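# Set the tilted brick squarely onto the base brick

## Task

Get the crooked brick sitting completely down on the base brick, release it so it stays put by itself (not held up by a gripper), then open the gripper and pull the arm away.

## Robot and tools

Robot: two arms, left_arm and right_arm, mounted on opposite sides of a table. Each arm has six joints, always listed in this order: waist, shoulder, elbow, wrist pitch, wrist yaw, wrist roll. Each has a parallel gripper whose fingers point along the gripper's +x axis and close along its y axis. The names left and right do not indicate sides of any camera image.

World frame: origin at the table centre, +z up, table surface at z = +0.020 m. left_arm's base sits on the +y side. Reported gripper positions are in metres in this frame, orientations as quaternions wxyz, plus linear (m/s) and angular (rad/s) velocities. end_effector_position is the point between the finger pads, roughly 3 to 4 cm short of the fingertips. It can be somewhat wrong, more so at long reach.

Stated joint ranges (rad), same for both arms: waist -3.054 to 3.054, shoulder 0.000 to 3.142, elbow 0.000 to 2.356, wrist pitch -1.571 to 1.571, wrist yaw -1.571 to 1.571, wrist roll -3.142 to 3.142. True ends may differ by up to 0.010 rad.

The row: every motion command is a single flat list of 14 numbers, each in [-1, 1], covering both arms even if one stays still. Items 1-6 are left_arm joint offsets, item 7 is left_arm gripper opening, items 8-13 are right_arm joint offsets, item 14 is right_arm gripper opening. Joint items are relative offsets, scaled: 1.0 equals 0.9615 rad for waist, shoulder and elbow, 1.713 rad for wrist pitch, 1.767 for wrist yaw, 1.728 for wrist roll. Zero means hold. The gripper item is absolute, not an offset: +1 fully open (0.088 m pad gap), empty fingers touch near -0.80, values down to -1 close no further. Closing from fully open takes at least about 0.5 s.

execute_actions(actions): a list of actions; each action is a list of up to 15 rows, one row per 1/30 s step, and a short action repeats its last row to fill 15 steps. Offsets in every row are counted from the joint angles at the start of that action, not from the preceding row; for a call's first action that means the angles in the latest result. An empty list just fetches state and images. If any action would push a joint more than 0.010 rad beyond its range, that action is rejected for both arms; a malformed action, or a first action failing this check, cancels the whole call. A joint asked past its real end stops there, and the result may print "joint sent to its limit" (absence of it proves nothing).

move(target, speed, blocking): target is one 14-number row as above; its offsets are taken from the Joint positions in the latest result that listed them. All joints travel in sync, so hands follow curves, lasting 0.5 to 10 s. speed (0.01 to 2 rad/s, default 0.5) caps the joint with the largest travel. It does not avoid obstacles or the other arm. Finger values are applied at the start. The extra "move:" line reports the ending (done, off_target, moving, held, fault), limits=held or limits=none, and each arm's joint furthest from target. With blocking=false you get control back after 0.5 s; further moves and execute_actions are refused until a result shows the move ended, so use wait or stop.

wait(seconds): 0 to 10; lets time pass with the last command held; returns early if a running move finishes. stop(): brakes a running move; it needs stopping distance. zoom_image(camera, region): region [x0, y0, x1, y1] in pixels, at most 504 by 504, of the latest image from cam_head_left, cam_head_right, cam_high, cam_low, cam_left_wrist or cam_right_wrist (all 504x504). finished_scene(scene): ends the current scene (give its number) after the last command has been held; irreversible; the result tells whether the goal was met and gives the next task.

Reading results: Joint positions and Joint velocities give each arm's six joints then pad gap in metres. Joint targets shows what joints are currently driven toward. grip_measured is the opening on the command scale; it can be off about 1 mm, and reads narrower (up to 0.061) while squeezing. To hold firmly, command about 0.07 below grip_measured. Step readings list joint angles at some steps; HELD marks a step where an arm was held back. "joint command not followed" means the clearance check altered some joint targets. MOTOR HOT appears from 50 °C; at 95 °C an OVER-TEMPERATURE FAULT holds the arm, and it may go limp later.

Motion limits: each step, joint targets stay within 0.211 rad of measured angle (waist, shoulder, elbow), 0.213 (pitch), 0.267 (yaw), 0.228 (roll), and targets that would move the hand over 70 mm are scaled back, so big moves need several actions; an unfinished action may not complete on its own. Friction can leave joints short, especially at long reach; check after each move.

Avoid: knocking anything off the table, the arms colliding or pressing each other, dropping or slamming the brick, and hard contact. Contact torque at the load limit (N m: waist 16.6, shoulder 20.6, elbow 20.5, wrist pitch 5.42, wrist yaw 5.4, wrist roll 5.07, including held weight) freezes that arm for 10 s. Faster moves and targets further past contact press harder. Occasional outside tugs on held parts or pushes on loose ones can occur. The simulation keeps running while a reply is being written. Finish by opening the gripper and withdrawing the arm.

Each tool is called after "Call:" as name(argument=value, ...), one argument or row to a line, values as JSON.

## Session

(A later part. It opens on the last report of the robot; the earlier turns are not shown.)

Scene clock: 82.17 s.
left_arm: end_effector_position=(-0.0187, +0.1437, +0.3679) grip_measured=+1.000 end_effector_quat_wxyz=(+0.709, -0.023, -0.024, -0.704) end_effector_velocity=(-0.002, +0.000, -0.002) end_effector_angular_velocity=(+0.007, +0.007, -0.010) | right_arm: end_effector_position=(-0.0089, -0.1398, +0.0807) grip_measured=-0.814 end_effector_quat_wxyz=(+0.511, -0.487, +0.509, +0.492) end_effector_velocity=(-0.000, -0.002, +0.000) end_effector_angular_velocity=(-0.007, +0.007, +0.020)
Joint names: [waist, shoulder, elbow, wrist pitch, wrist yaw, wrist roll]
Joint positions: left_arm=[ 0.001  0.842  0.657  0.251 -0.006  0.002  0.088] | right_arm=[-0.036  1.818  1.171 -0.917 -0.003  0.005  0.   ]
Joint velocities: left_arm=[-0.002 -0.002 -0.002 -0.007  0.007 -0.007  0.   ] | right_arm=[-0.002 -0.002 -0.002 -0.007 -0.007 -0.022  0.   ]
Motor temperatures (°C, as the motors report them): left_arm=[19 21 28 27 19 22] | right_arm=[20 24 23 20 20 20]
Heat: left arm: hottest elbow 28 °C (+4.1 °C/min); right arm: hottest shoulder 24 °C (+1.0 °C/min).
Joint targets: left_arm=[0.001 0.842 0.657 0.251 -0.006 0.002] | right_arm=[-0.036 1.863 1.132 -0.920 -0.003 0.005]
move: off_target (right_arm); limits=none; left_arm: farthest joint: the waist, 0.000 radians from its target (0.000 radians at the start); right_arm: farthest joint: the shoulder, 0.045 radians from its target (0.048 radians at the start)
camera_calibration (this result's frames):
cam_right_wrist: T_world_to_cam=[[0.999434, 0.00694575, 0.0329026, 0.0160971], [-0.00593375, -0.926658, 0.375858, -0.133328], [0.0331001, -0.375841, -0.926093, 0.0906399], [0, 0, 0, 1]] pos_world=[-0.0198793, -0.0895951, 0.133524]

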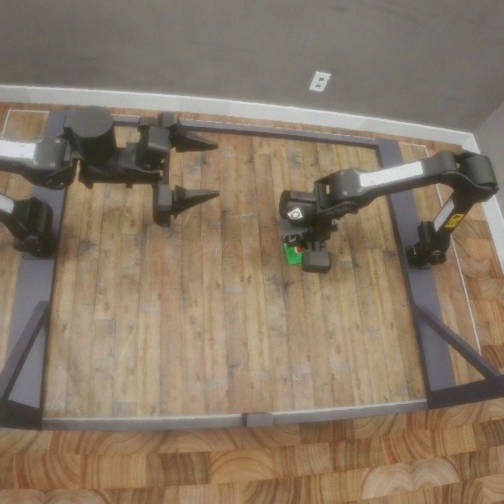

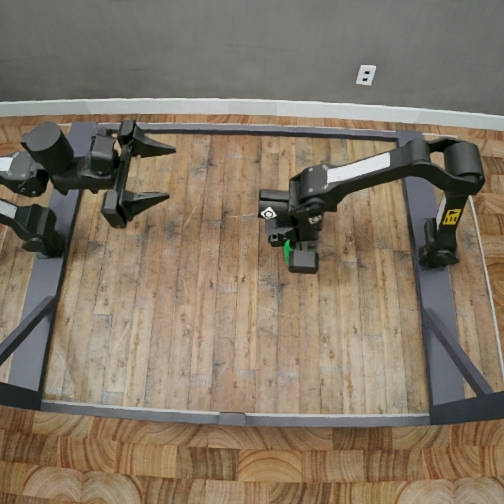

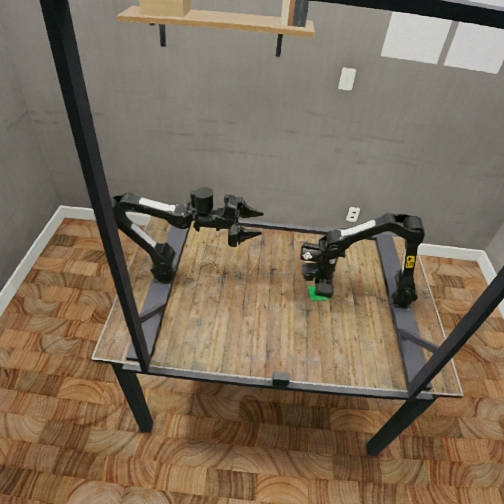

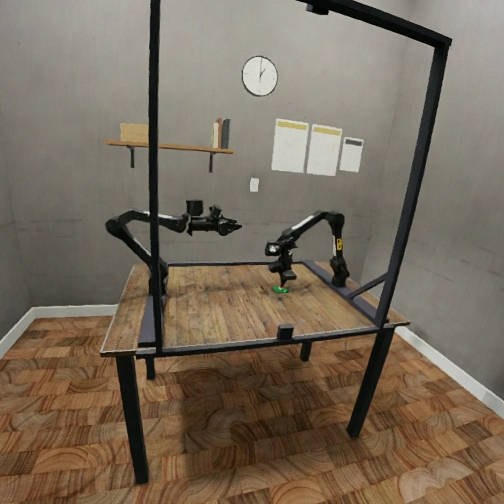

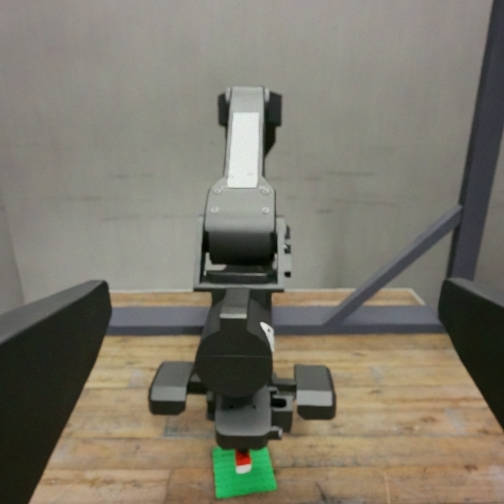

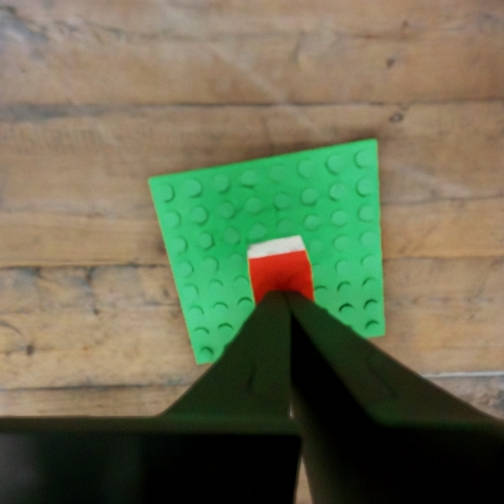

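Call:
move(
  target=[0,0,0,0,0,0,1, 0,0.1,-0.07,0,0,0,-1],
  speed=0.06,
)

Call:
zoom_image(
  camera="cam_right_wrist",
  region=[200, 180, 360, 340],
)

Call:
zoom_image(
  camera="cam_left_wrist",
  region=[200, 424, 290, 504],
)

Scene clock: 93.73 s.
left_arm: end_effector_position=(-0.0187, +0.1437, +0.3679) grip_measured=+1.000 end_effector_quat_wxyz=(+0.709, -0.023, -0.024, -0.704) end_effector_velocity=(+0.004, +0.001, +0.001) end_effector_angular_velocity=(-0.007, +0.009, +0.024) | right_arm: end_effector_position=(-0.0091, -0.1410, +0.0766) grip_measured=-0.814 end_effector_quat_wxyz=(+0.508, -0.490, +0.513, +0.489) end_effector_velocity=(+0.002, +0.001, -0.001) end_effector_angular_velocity=(+0.002, -0.007, +0.005)
Joint names: [waist, shoulder, elbow, wrist pitch, wrist yaw, wrist roll]
Joint positions: left_arm=[ 0.001  0.842  0.657  0.251 -0.006  0.002  0.088] | right_arm=[-0.036  1.831  1.17  -0.917 -0.004  0.005  0.   ]
Joint velocities: left_arm=[ 0.002 -0.002 -0.002  0.007 -0.022 -0.007  0.   ] | right_arm=[-0.002  0.002 -0.002  0.007  0.007 -0.007  0.   ]
Motor temperatures (°C, as the motors report them): left_arm=[19 22 28 27 19 22] | right_arm=[20 23 23 20 20 20]
Heat: left arm: hottest elbow 28 °C (+3.0 °C/min); right arm: hottest shoulder 23 °C (-1.0 °C/min).
Joint targets: left_arm=[0.001 0.842 0.657 0.251 -0.006 0.002] | right_arm=[-0.036 1.914 1.104 -0.917 -0.003 0.005]
move: off_target (right_arm); limits=none; left_arm: farthest joint: the waist, 0.000 radians from its target (0.000 radians at the start); right_arm: farthest joint: the shoulder, 0.084 radians from its target (0.096 radians at the start)
camera_calibration (this result's frames):
cam_right_wrist: T_world_to_cam=[[0.999476, 0.00739961, 0.0315261, 0.0165722], [-0.00544543, -0.921275, 0.388873, -0.133216], [0.0319217, -0.388841, -0.920752, 0.084116], [0, 0, 0, 1]] pos_world=[-0.0199741, -0.0901437, 0.128732]

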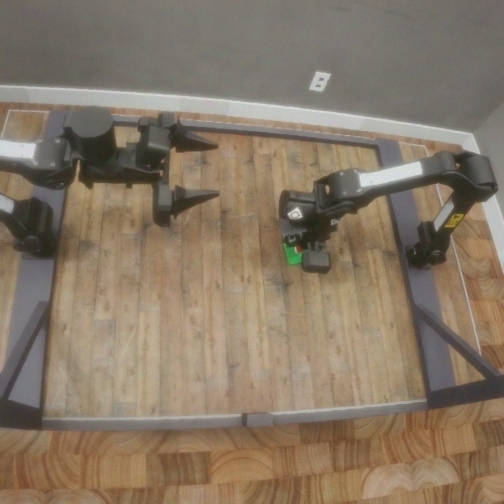

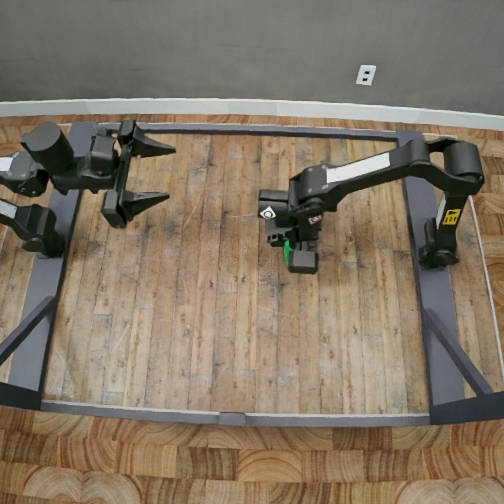

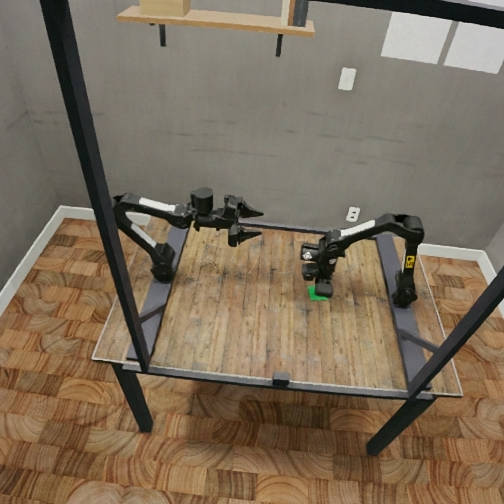

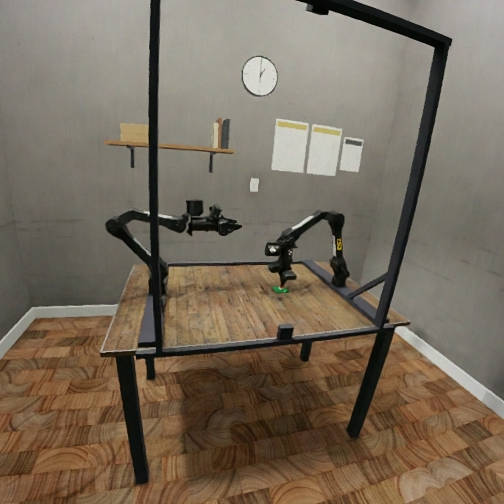

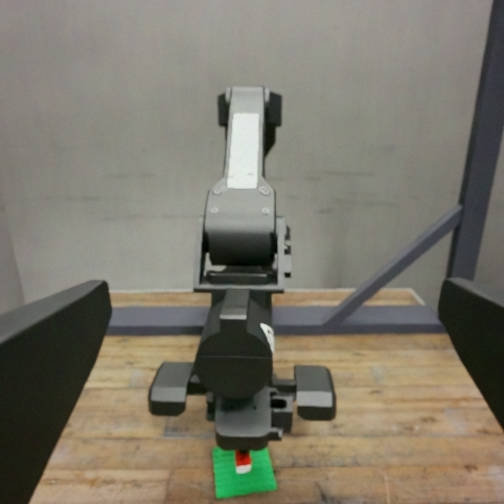

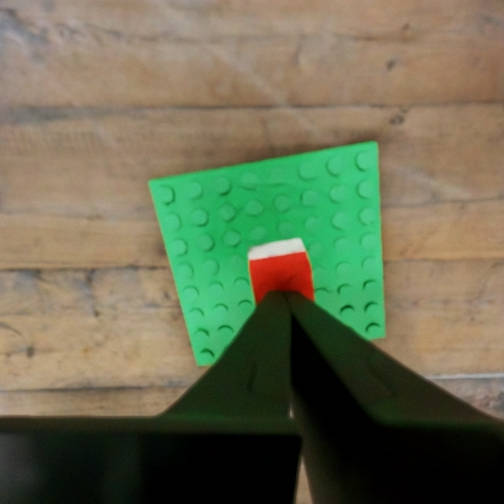

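Region (200, 180, 360, 340) of cam_right_wrist's 504x504 image, scaled by 3.150, with more detail than that image has.

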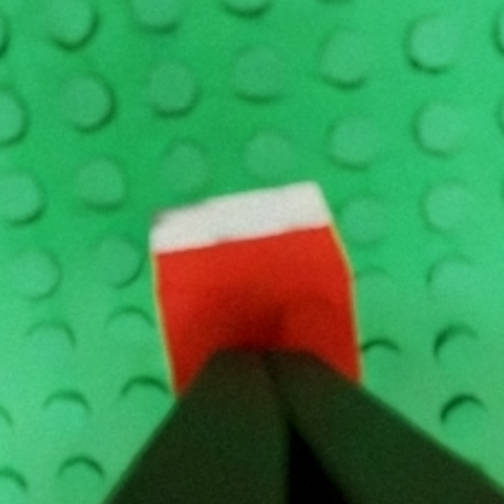

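Region (200, 424, 290, 504) of cam_left_wrist's 504x504 image, scaled by 5.600, with more detail than that image has.

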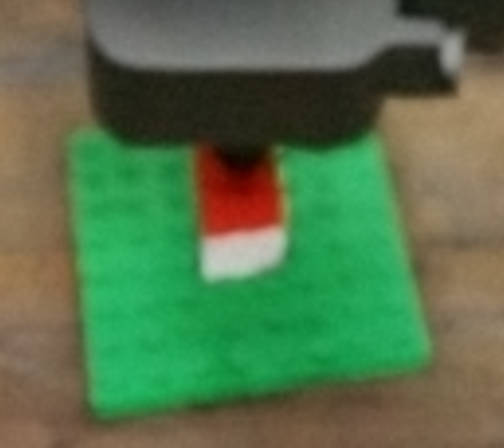

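Call:
move(
  target=[0,0,0,0,0,0,1, 0,0.12,-0.09,0,0,0,-1],
  speed=0.08,
)

Call:
zoom_image(
  camera="cam_right_wrist",
  region=[200, 180, 360, 340],
)

Call:
move(
  target=[0,0,0,0,0,0,1, 0,-0.06,0.1,0,0,0,-1],
  speed=0.1,
)

Call:
move(
  target=[0,0,0,0,0,0,1, 0,-0.3,-0.1,-0.05,0,0,-1],
  speed=0.6,
)

Call:
zoom_image(
  camera="cam_low",
  region=[260, 272, 300, 302],
)

Call:
zoom_image(
  camera="cam_left_wrist",
  region=[200, 424, 290, 504],
)

Scene clock: 107.57 s.
left_arm: end_effector_position=(-0.0187, +0.1437, +0.3679) grip_measured=+1.000 end_effector_quat_wxyz=(+0.709, -0.023, -0.024, -0.704) end_effector_velocity=(+0.000, +0.000, -0.005) end_effector_angular_velocity=(+0.022, -0.007, +0.005) | right_arm: end_effector_position=(-0.0092, -0.1423, +0.0742) grip_measured=-0.814 end_effector_quat_wxyz=(+0.505, -0.492, +0.515, +0.487) end_effector_velocity=(+0.000, +0.001, +0.000) end_effector_angular_velocity=(+0.007, -0.007, +0.010)
Joint names: [waist, shoulder, elbow, wrist pitch, wrist yaw, wrist roll]
Joint positions: left_arm=[ 0.001  0.842  0.657  0.251 -0.006  0.002  0.088] | right_arm=[-0.036  1.837  1.168 -0.917 -0.004  0.005  0.   ]
Joint velocities: left_arm=[-0.002 -0.002 -0.002 -0.022 -0.007  0.007  0.   ] | right_arm=[ 0.002 -0.002 -0.002  0.007  0.007 -0.007  0.   ]
Motor temperatures (°C, as the motors report them): left_arm=[19 22 29 27 19 22] | right_arm=[20 23 22 20 20 20]
Heat: left arm: hottest elbow 29 °C (+3.0 °C/min); right arm: hottest shoulder 23 °C (-2.0 °C/min).
Joint targets: left_arm=[0.001 0.842 0.657 0.251 -0.006 0.002] | right_arm=[-0.036 1.946 1.083 -0.917 -0.004 0.005]
move: off_target (right_arm); limits=none; left_arm: farthest joint: the waist, 0.000 radians from its target (0.000 radians at the start); right_arm: farthest joint: the shoulder, 0.109 radians from its target (0.116 radians at the start)
camera_calibration (this result's frames):
cam_right_wrist: T_world_to_cam=[[0.999498, 0.00767978, 0.0307431, 0.0168551], [-0.00516851, -0.917684, 0.397277, -0.133531], [0.0312635, -0.397236, -0.917184, 0.080017], [0, 0, 0, 1]] pos_world=[-0.0200384, -0.0908829, 0.125921]

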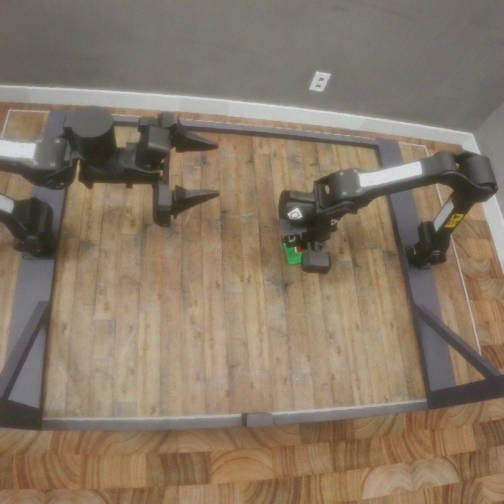

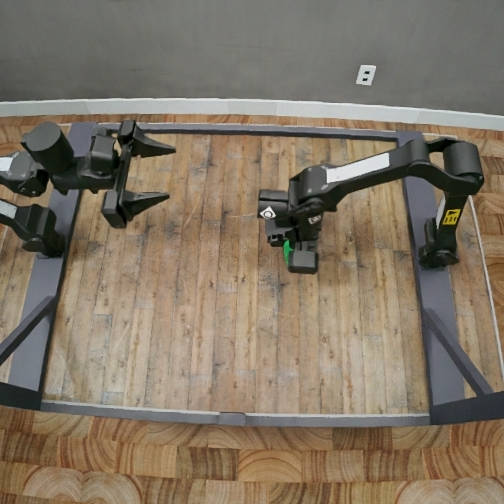

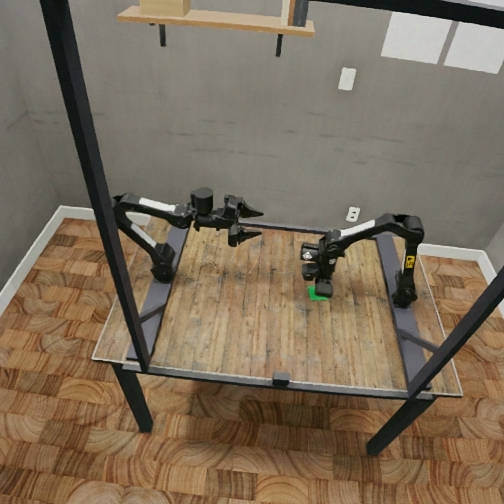

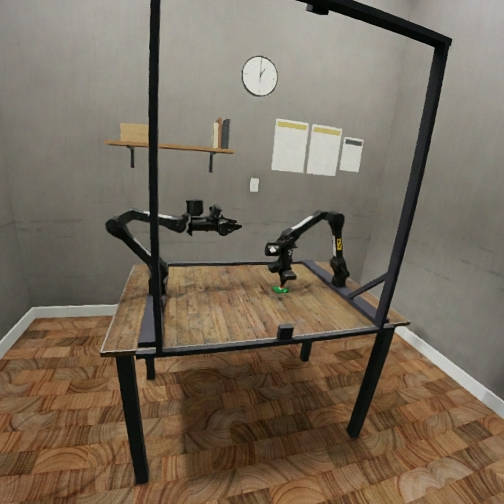

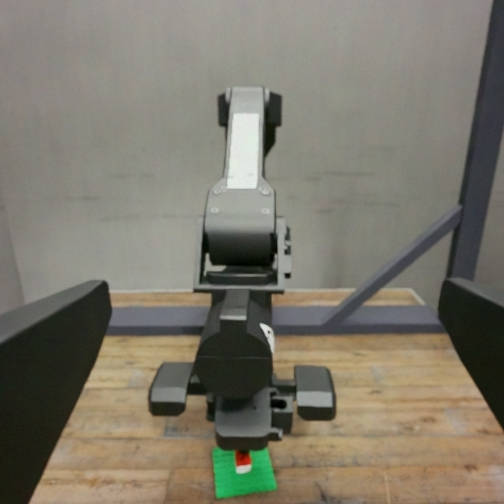

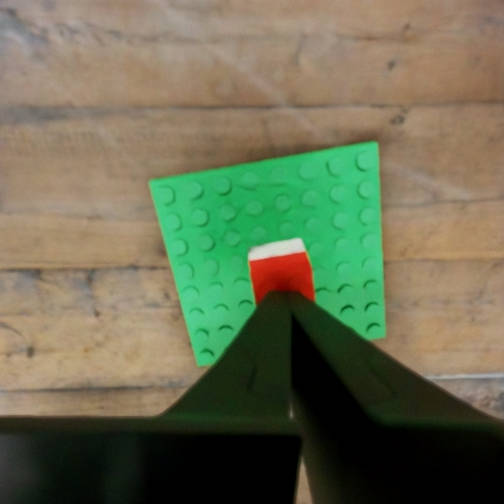

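Region (200, 180, 360, 340) of cam_right_wrist's 504x504 image, scaled by 3.150, with more detail than that image has.

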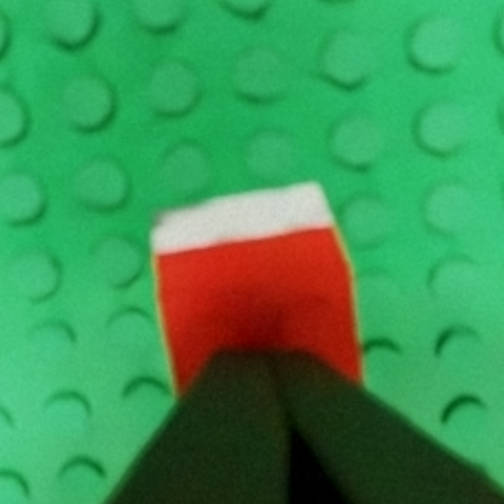

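Scene clock: 108.87 s.
left_arm: end_effector_position=(-0.0187, +0.1437, +0.3679) grip_measured=+1.000 end_effector_quat_wxyz=(+0.709, -0.023, -0.024, -0.704) end_effector_velocity=(+0.003, +0.001, +0.003) end_effector_angular_velocity=(-0.012, +0.009, +0.019) | right_arm: end_effector_position=(-0.0081, -0.1148, +0.1085) grip_measured=-0.814 end_effector_quat_wxyz=(+0.536, -0.461, +0.483, +0.517) end_effector_velocity=(-0.000, -0.006, -0.002) end_effector_angular_velocity=(-0.027, +0.007, +0.006)
Joint names: [waist, shoulder, elbow, wrist pitch, wrist yaw, wrist roll]
Joint positions: left_arm=[ 0.001  0.842  0.657  0.251 -0.006  0.002  0.088] | right_arm=[-0.036  1.792  1.252 -0.92  -0.004  0.005  0.   ]
Joint velocities: left_arm=[-0.002 -0.002  0.002  0.007 -0.022 -0.007  0.   ] | right_arm=[-0.002  0.002 -0.002 -0.022 -0.007 -0.007  0.   ]
Motor temperatures (°C, as the motors report them): left_arm=[19 22 29 27 19 22] | right_arm=[20 23 23 20 20 20]
Heat: left arm: hottest elbow 29 °C (+2.0 °C/min); right arm: hottest shoulder 23 °C (-2.0 °C/min).
Joint targets: left_arm=[0.001 0.842 0.657 0.251 -0.006 0.002] | right_arm=[-0.036 1.779 1.264 -0.918 -0.004 0.005]
move: off_target (right_arm); limits=none; left_arm: farthest joint: the waist, 0.000 radians from its target (0.000 radians at the start); right_arm: farthest joint: the shoulder, 0.013 radians from its target (0.058 radians at the start)
camera_calibration (this result's frames):
cam_right_wrist: T_world_to_cam=[[0.999331, 0.00343259, 0.03641, 0.0134266], [-0.00686591, -0.960273, 0.278977, -0.113993], [0.0359212, -0.27904, -0.959607, 0.140593], [0, 0, 0, 1]] pos_world=[-0.0192505, -0.0702794, 0.166227]

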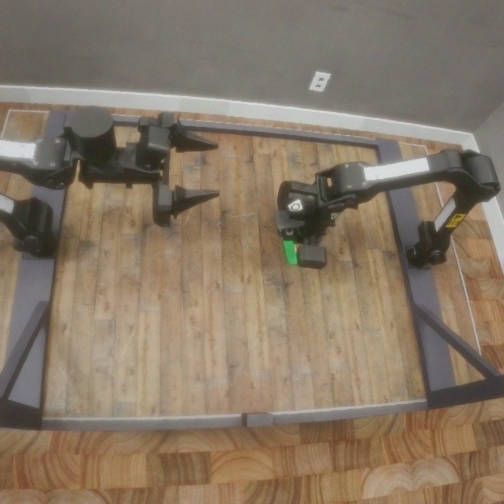

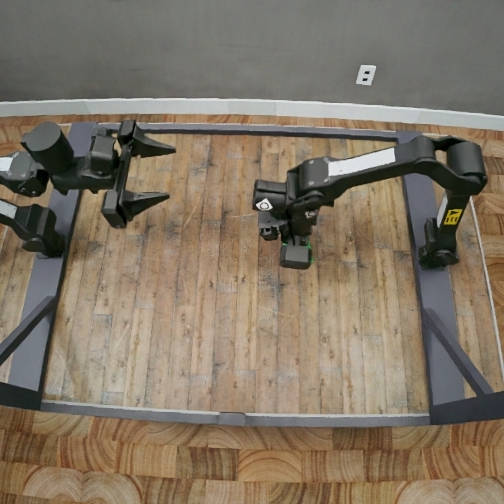

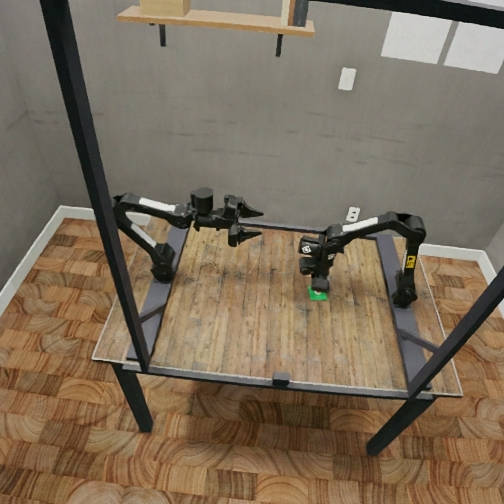

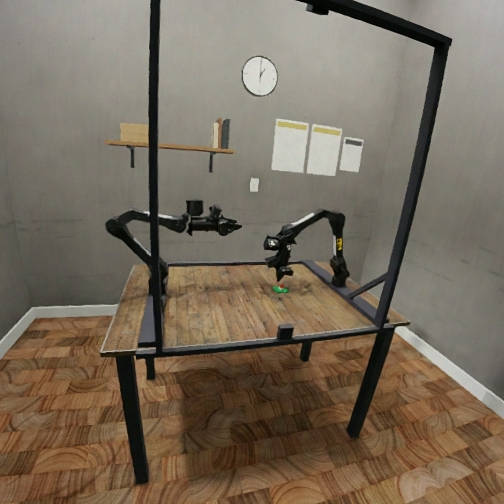

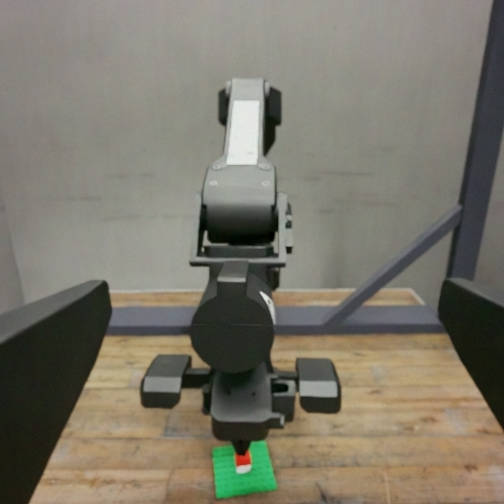

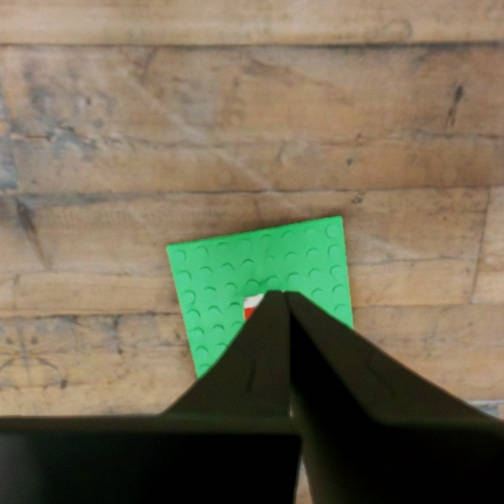

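Scene clock: 109.93 s.
left_arm: end_effector_position=(-0.0187, +0.1437, +0.3679) grip_measured=+1.000 end_effector_quat_wxyz=(+0.709, -0.023, -0.024, -0.704) end_effector_velocity=(-0.000, +0.001, +0.001) end_effector_angular_velocity=(-0.007, +0.007, -0.005) | right_arm: end_effector_position=(-0.0096, -0.1547, +0.1651) grip_measured=-0.814 end_effector_quat_wxyz=(+0.561, -0.433, +0.453, +0.541) end_effector_velocity=(-0.000, -0.003, -0.002) end_effector_angular_velocity=(-0.012, +0.009, -0.008)
Joint names: [waist, shoulder, elbow, wrist pitch, wrist yaw, wrist roll]
Joint positions: left_arm=[ 0.001  0.842  0.657  0.251 -0.006  0.002  0.088] | right_arm=[-0.036  1.516  1.165 -1.003 -0.004  0.005  0.   ]
Joint velocities: left_arm=[ 0.002 -0.002 -0.002  0.007  0.007 -0.007  0.   ] | right_arm=[-0.002 -0.002 -0.007 -0.007 -0.007  0.007  0.   ]
Motor temperatures (°C, as the motors report them): left_arm=[19 22 29 27 19 22] | right_arm=[20 23 23 20 20 20]
Heat: left arm: hottest elbow 29 °C (+2.0 °C/min); right arm: hottest shoulder 23 °C (-2.0 °C/min).
Joint targets: left_arm=[0.001 0.842 0.657 0.251 -0.006 0.002] | right_arm=[-0.036 1.504 1.155 -1.005 -0.004 0.005]
move: off_target (right_arm); limits=none; left_arm: farthest joint: the waist, 0.000 radians from its target (0.000 radians at the start); right_arm: farthest joint: the shoulder, 0.012 radians from its target (0.289 radians at the start)
camera_calibration (this result's frames):
cam_right_wrist: T_world_to_cam=[[0.999183, -0.000642398, 0.040419, 0.0116636], [-0.00774452, -0.984395, 0.175804, -0.154819], [0.0396753, -0.175973, -0.983595, 0.203721], [0, 0, 0, 1]] pos_world=[-0.0209357, -0.116546, 0.227125]

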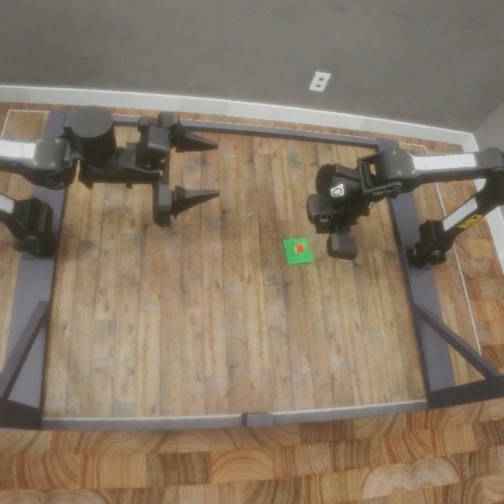

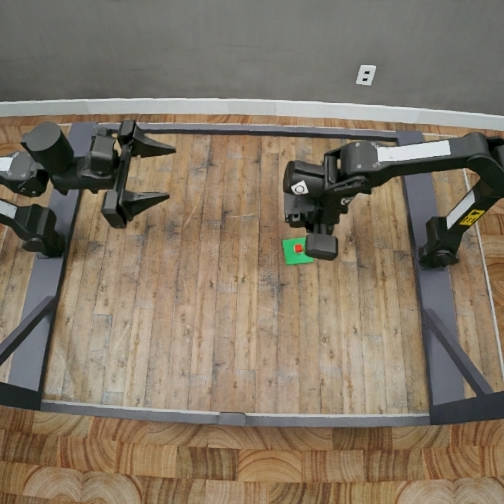

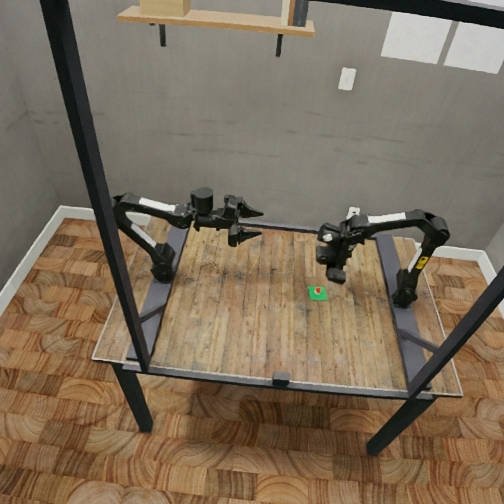

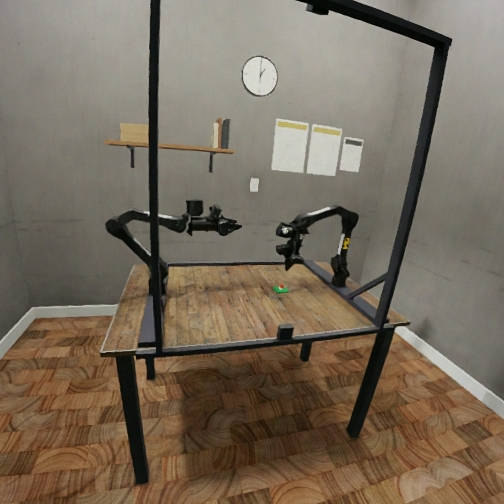

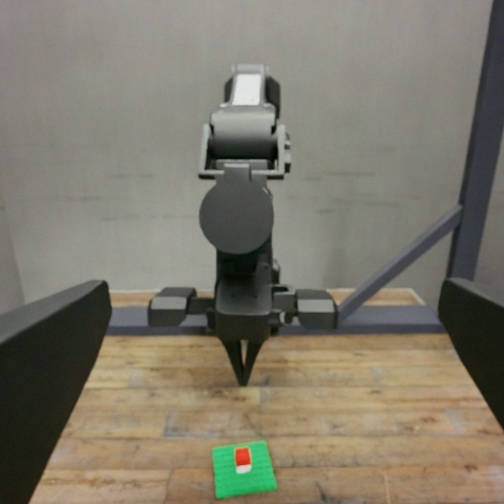

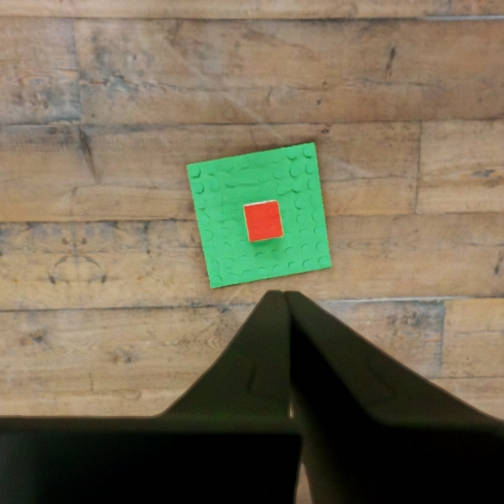

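Region (260, 272, 300, 302) of cam_low's 504x504 image, scaled by 12.600, with more detail than that image has; it fills the top 378 rows of this view, and the rest is white.

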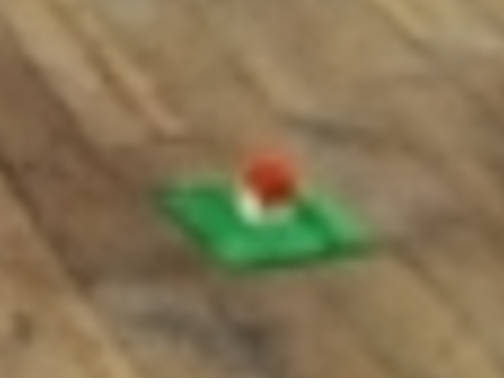

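Region (200, 424, 290, 504) of cam_left_wrist's 504x504 image, scaled by 5.600, with more detail than that image has.

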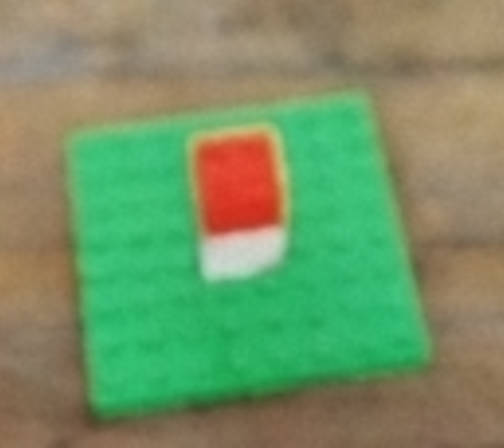

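Call:
finished_scene(
  scene=1,
)

The scene is finished: the task was done.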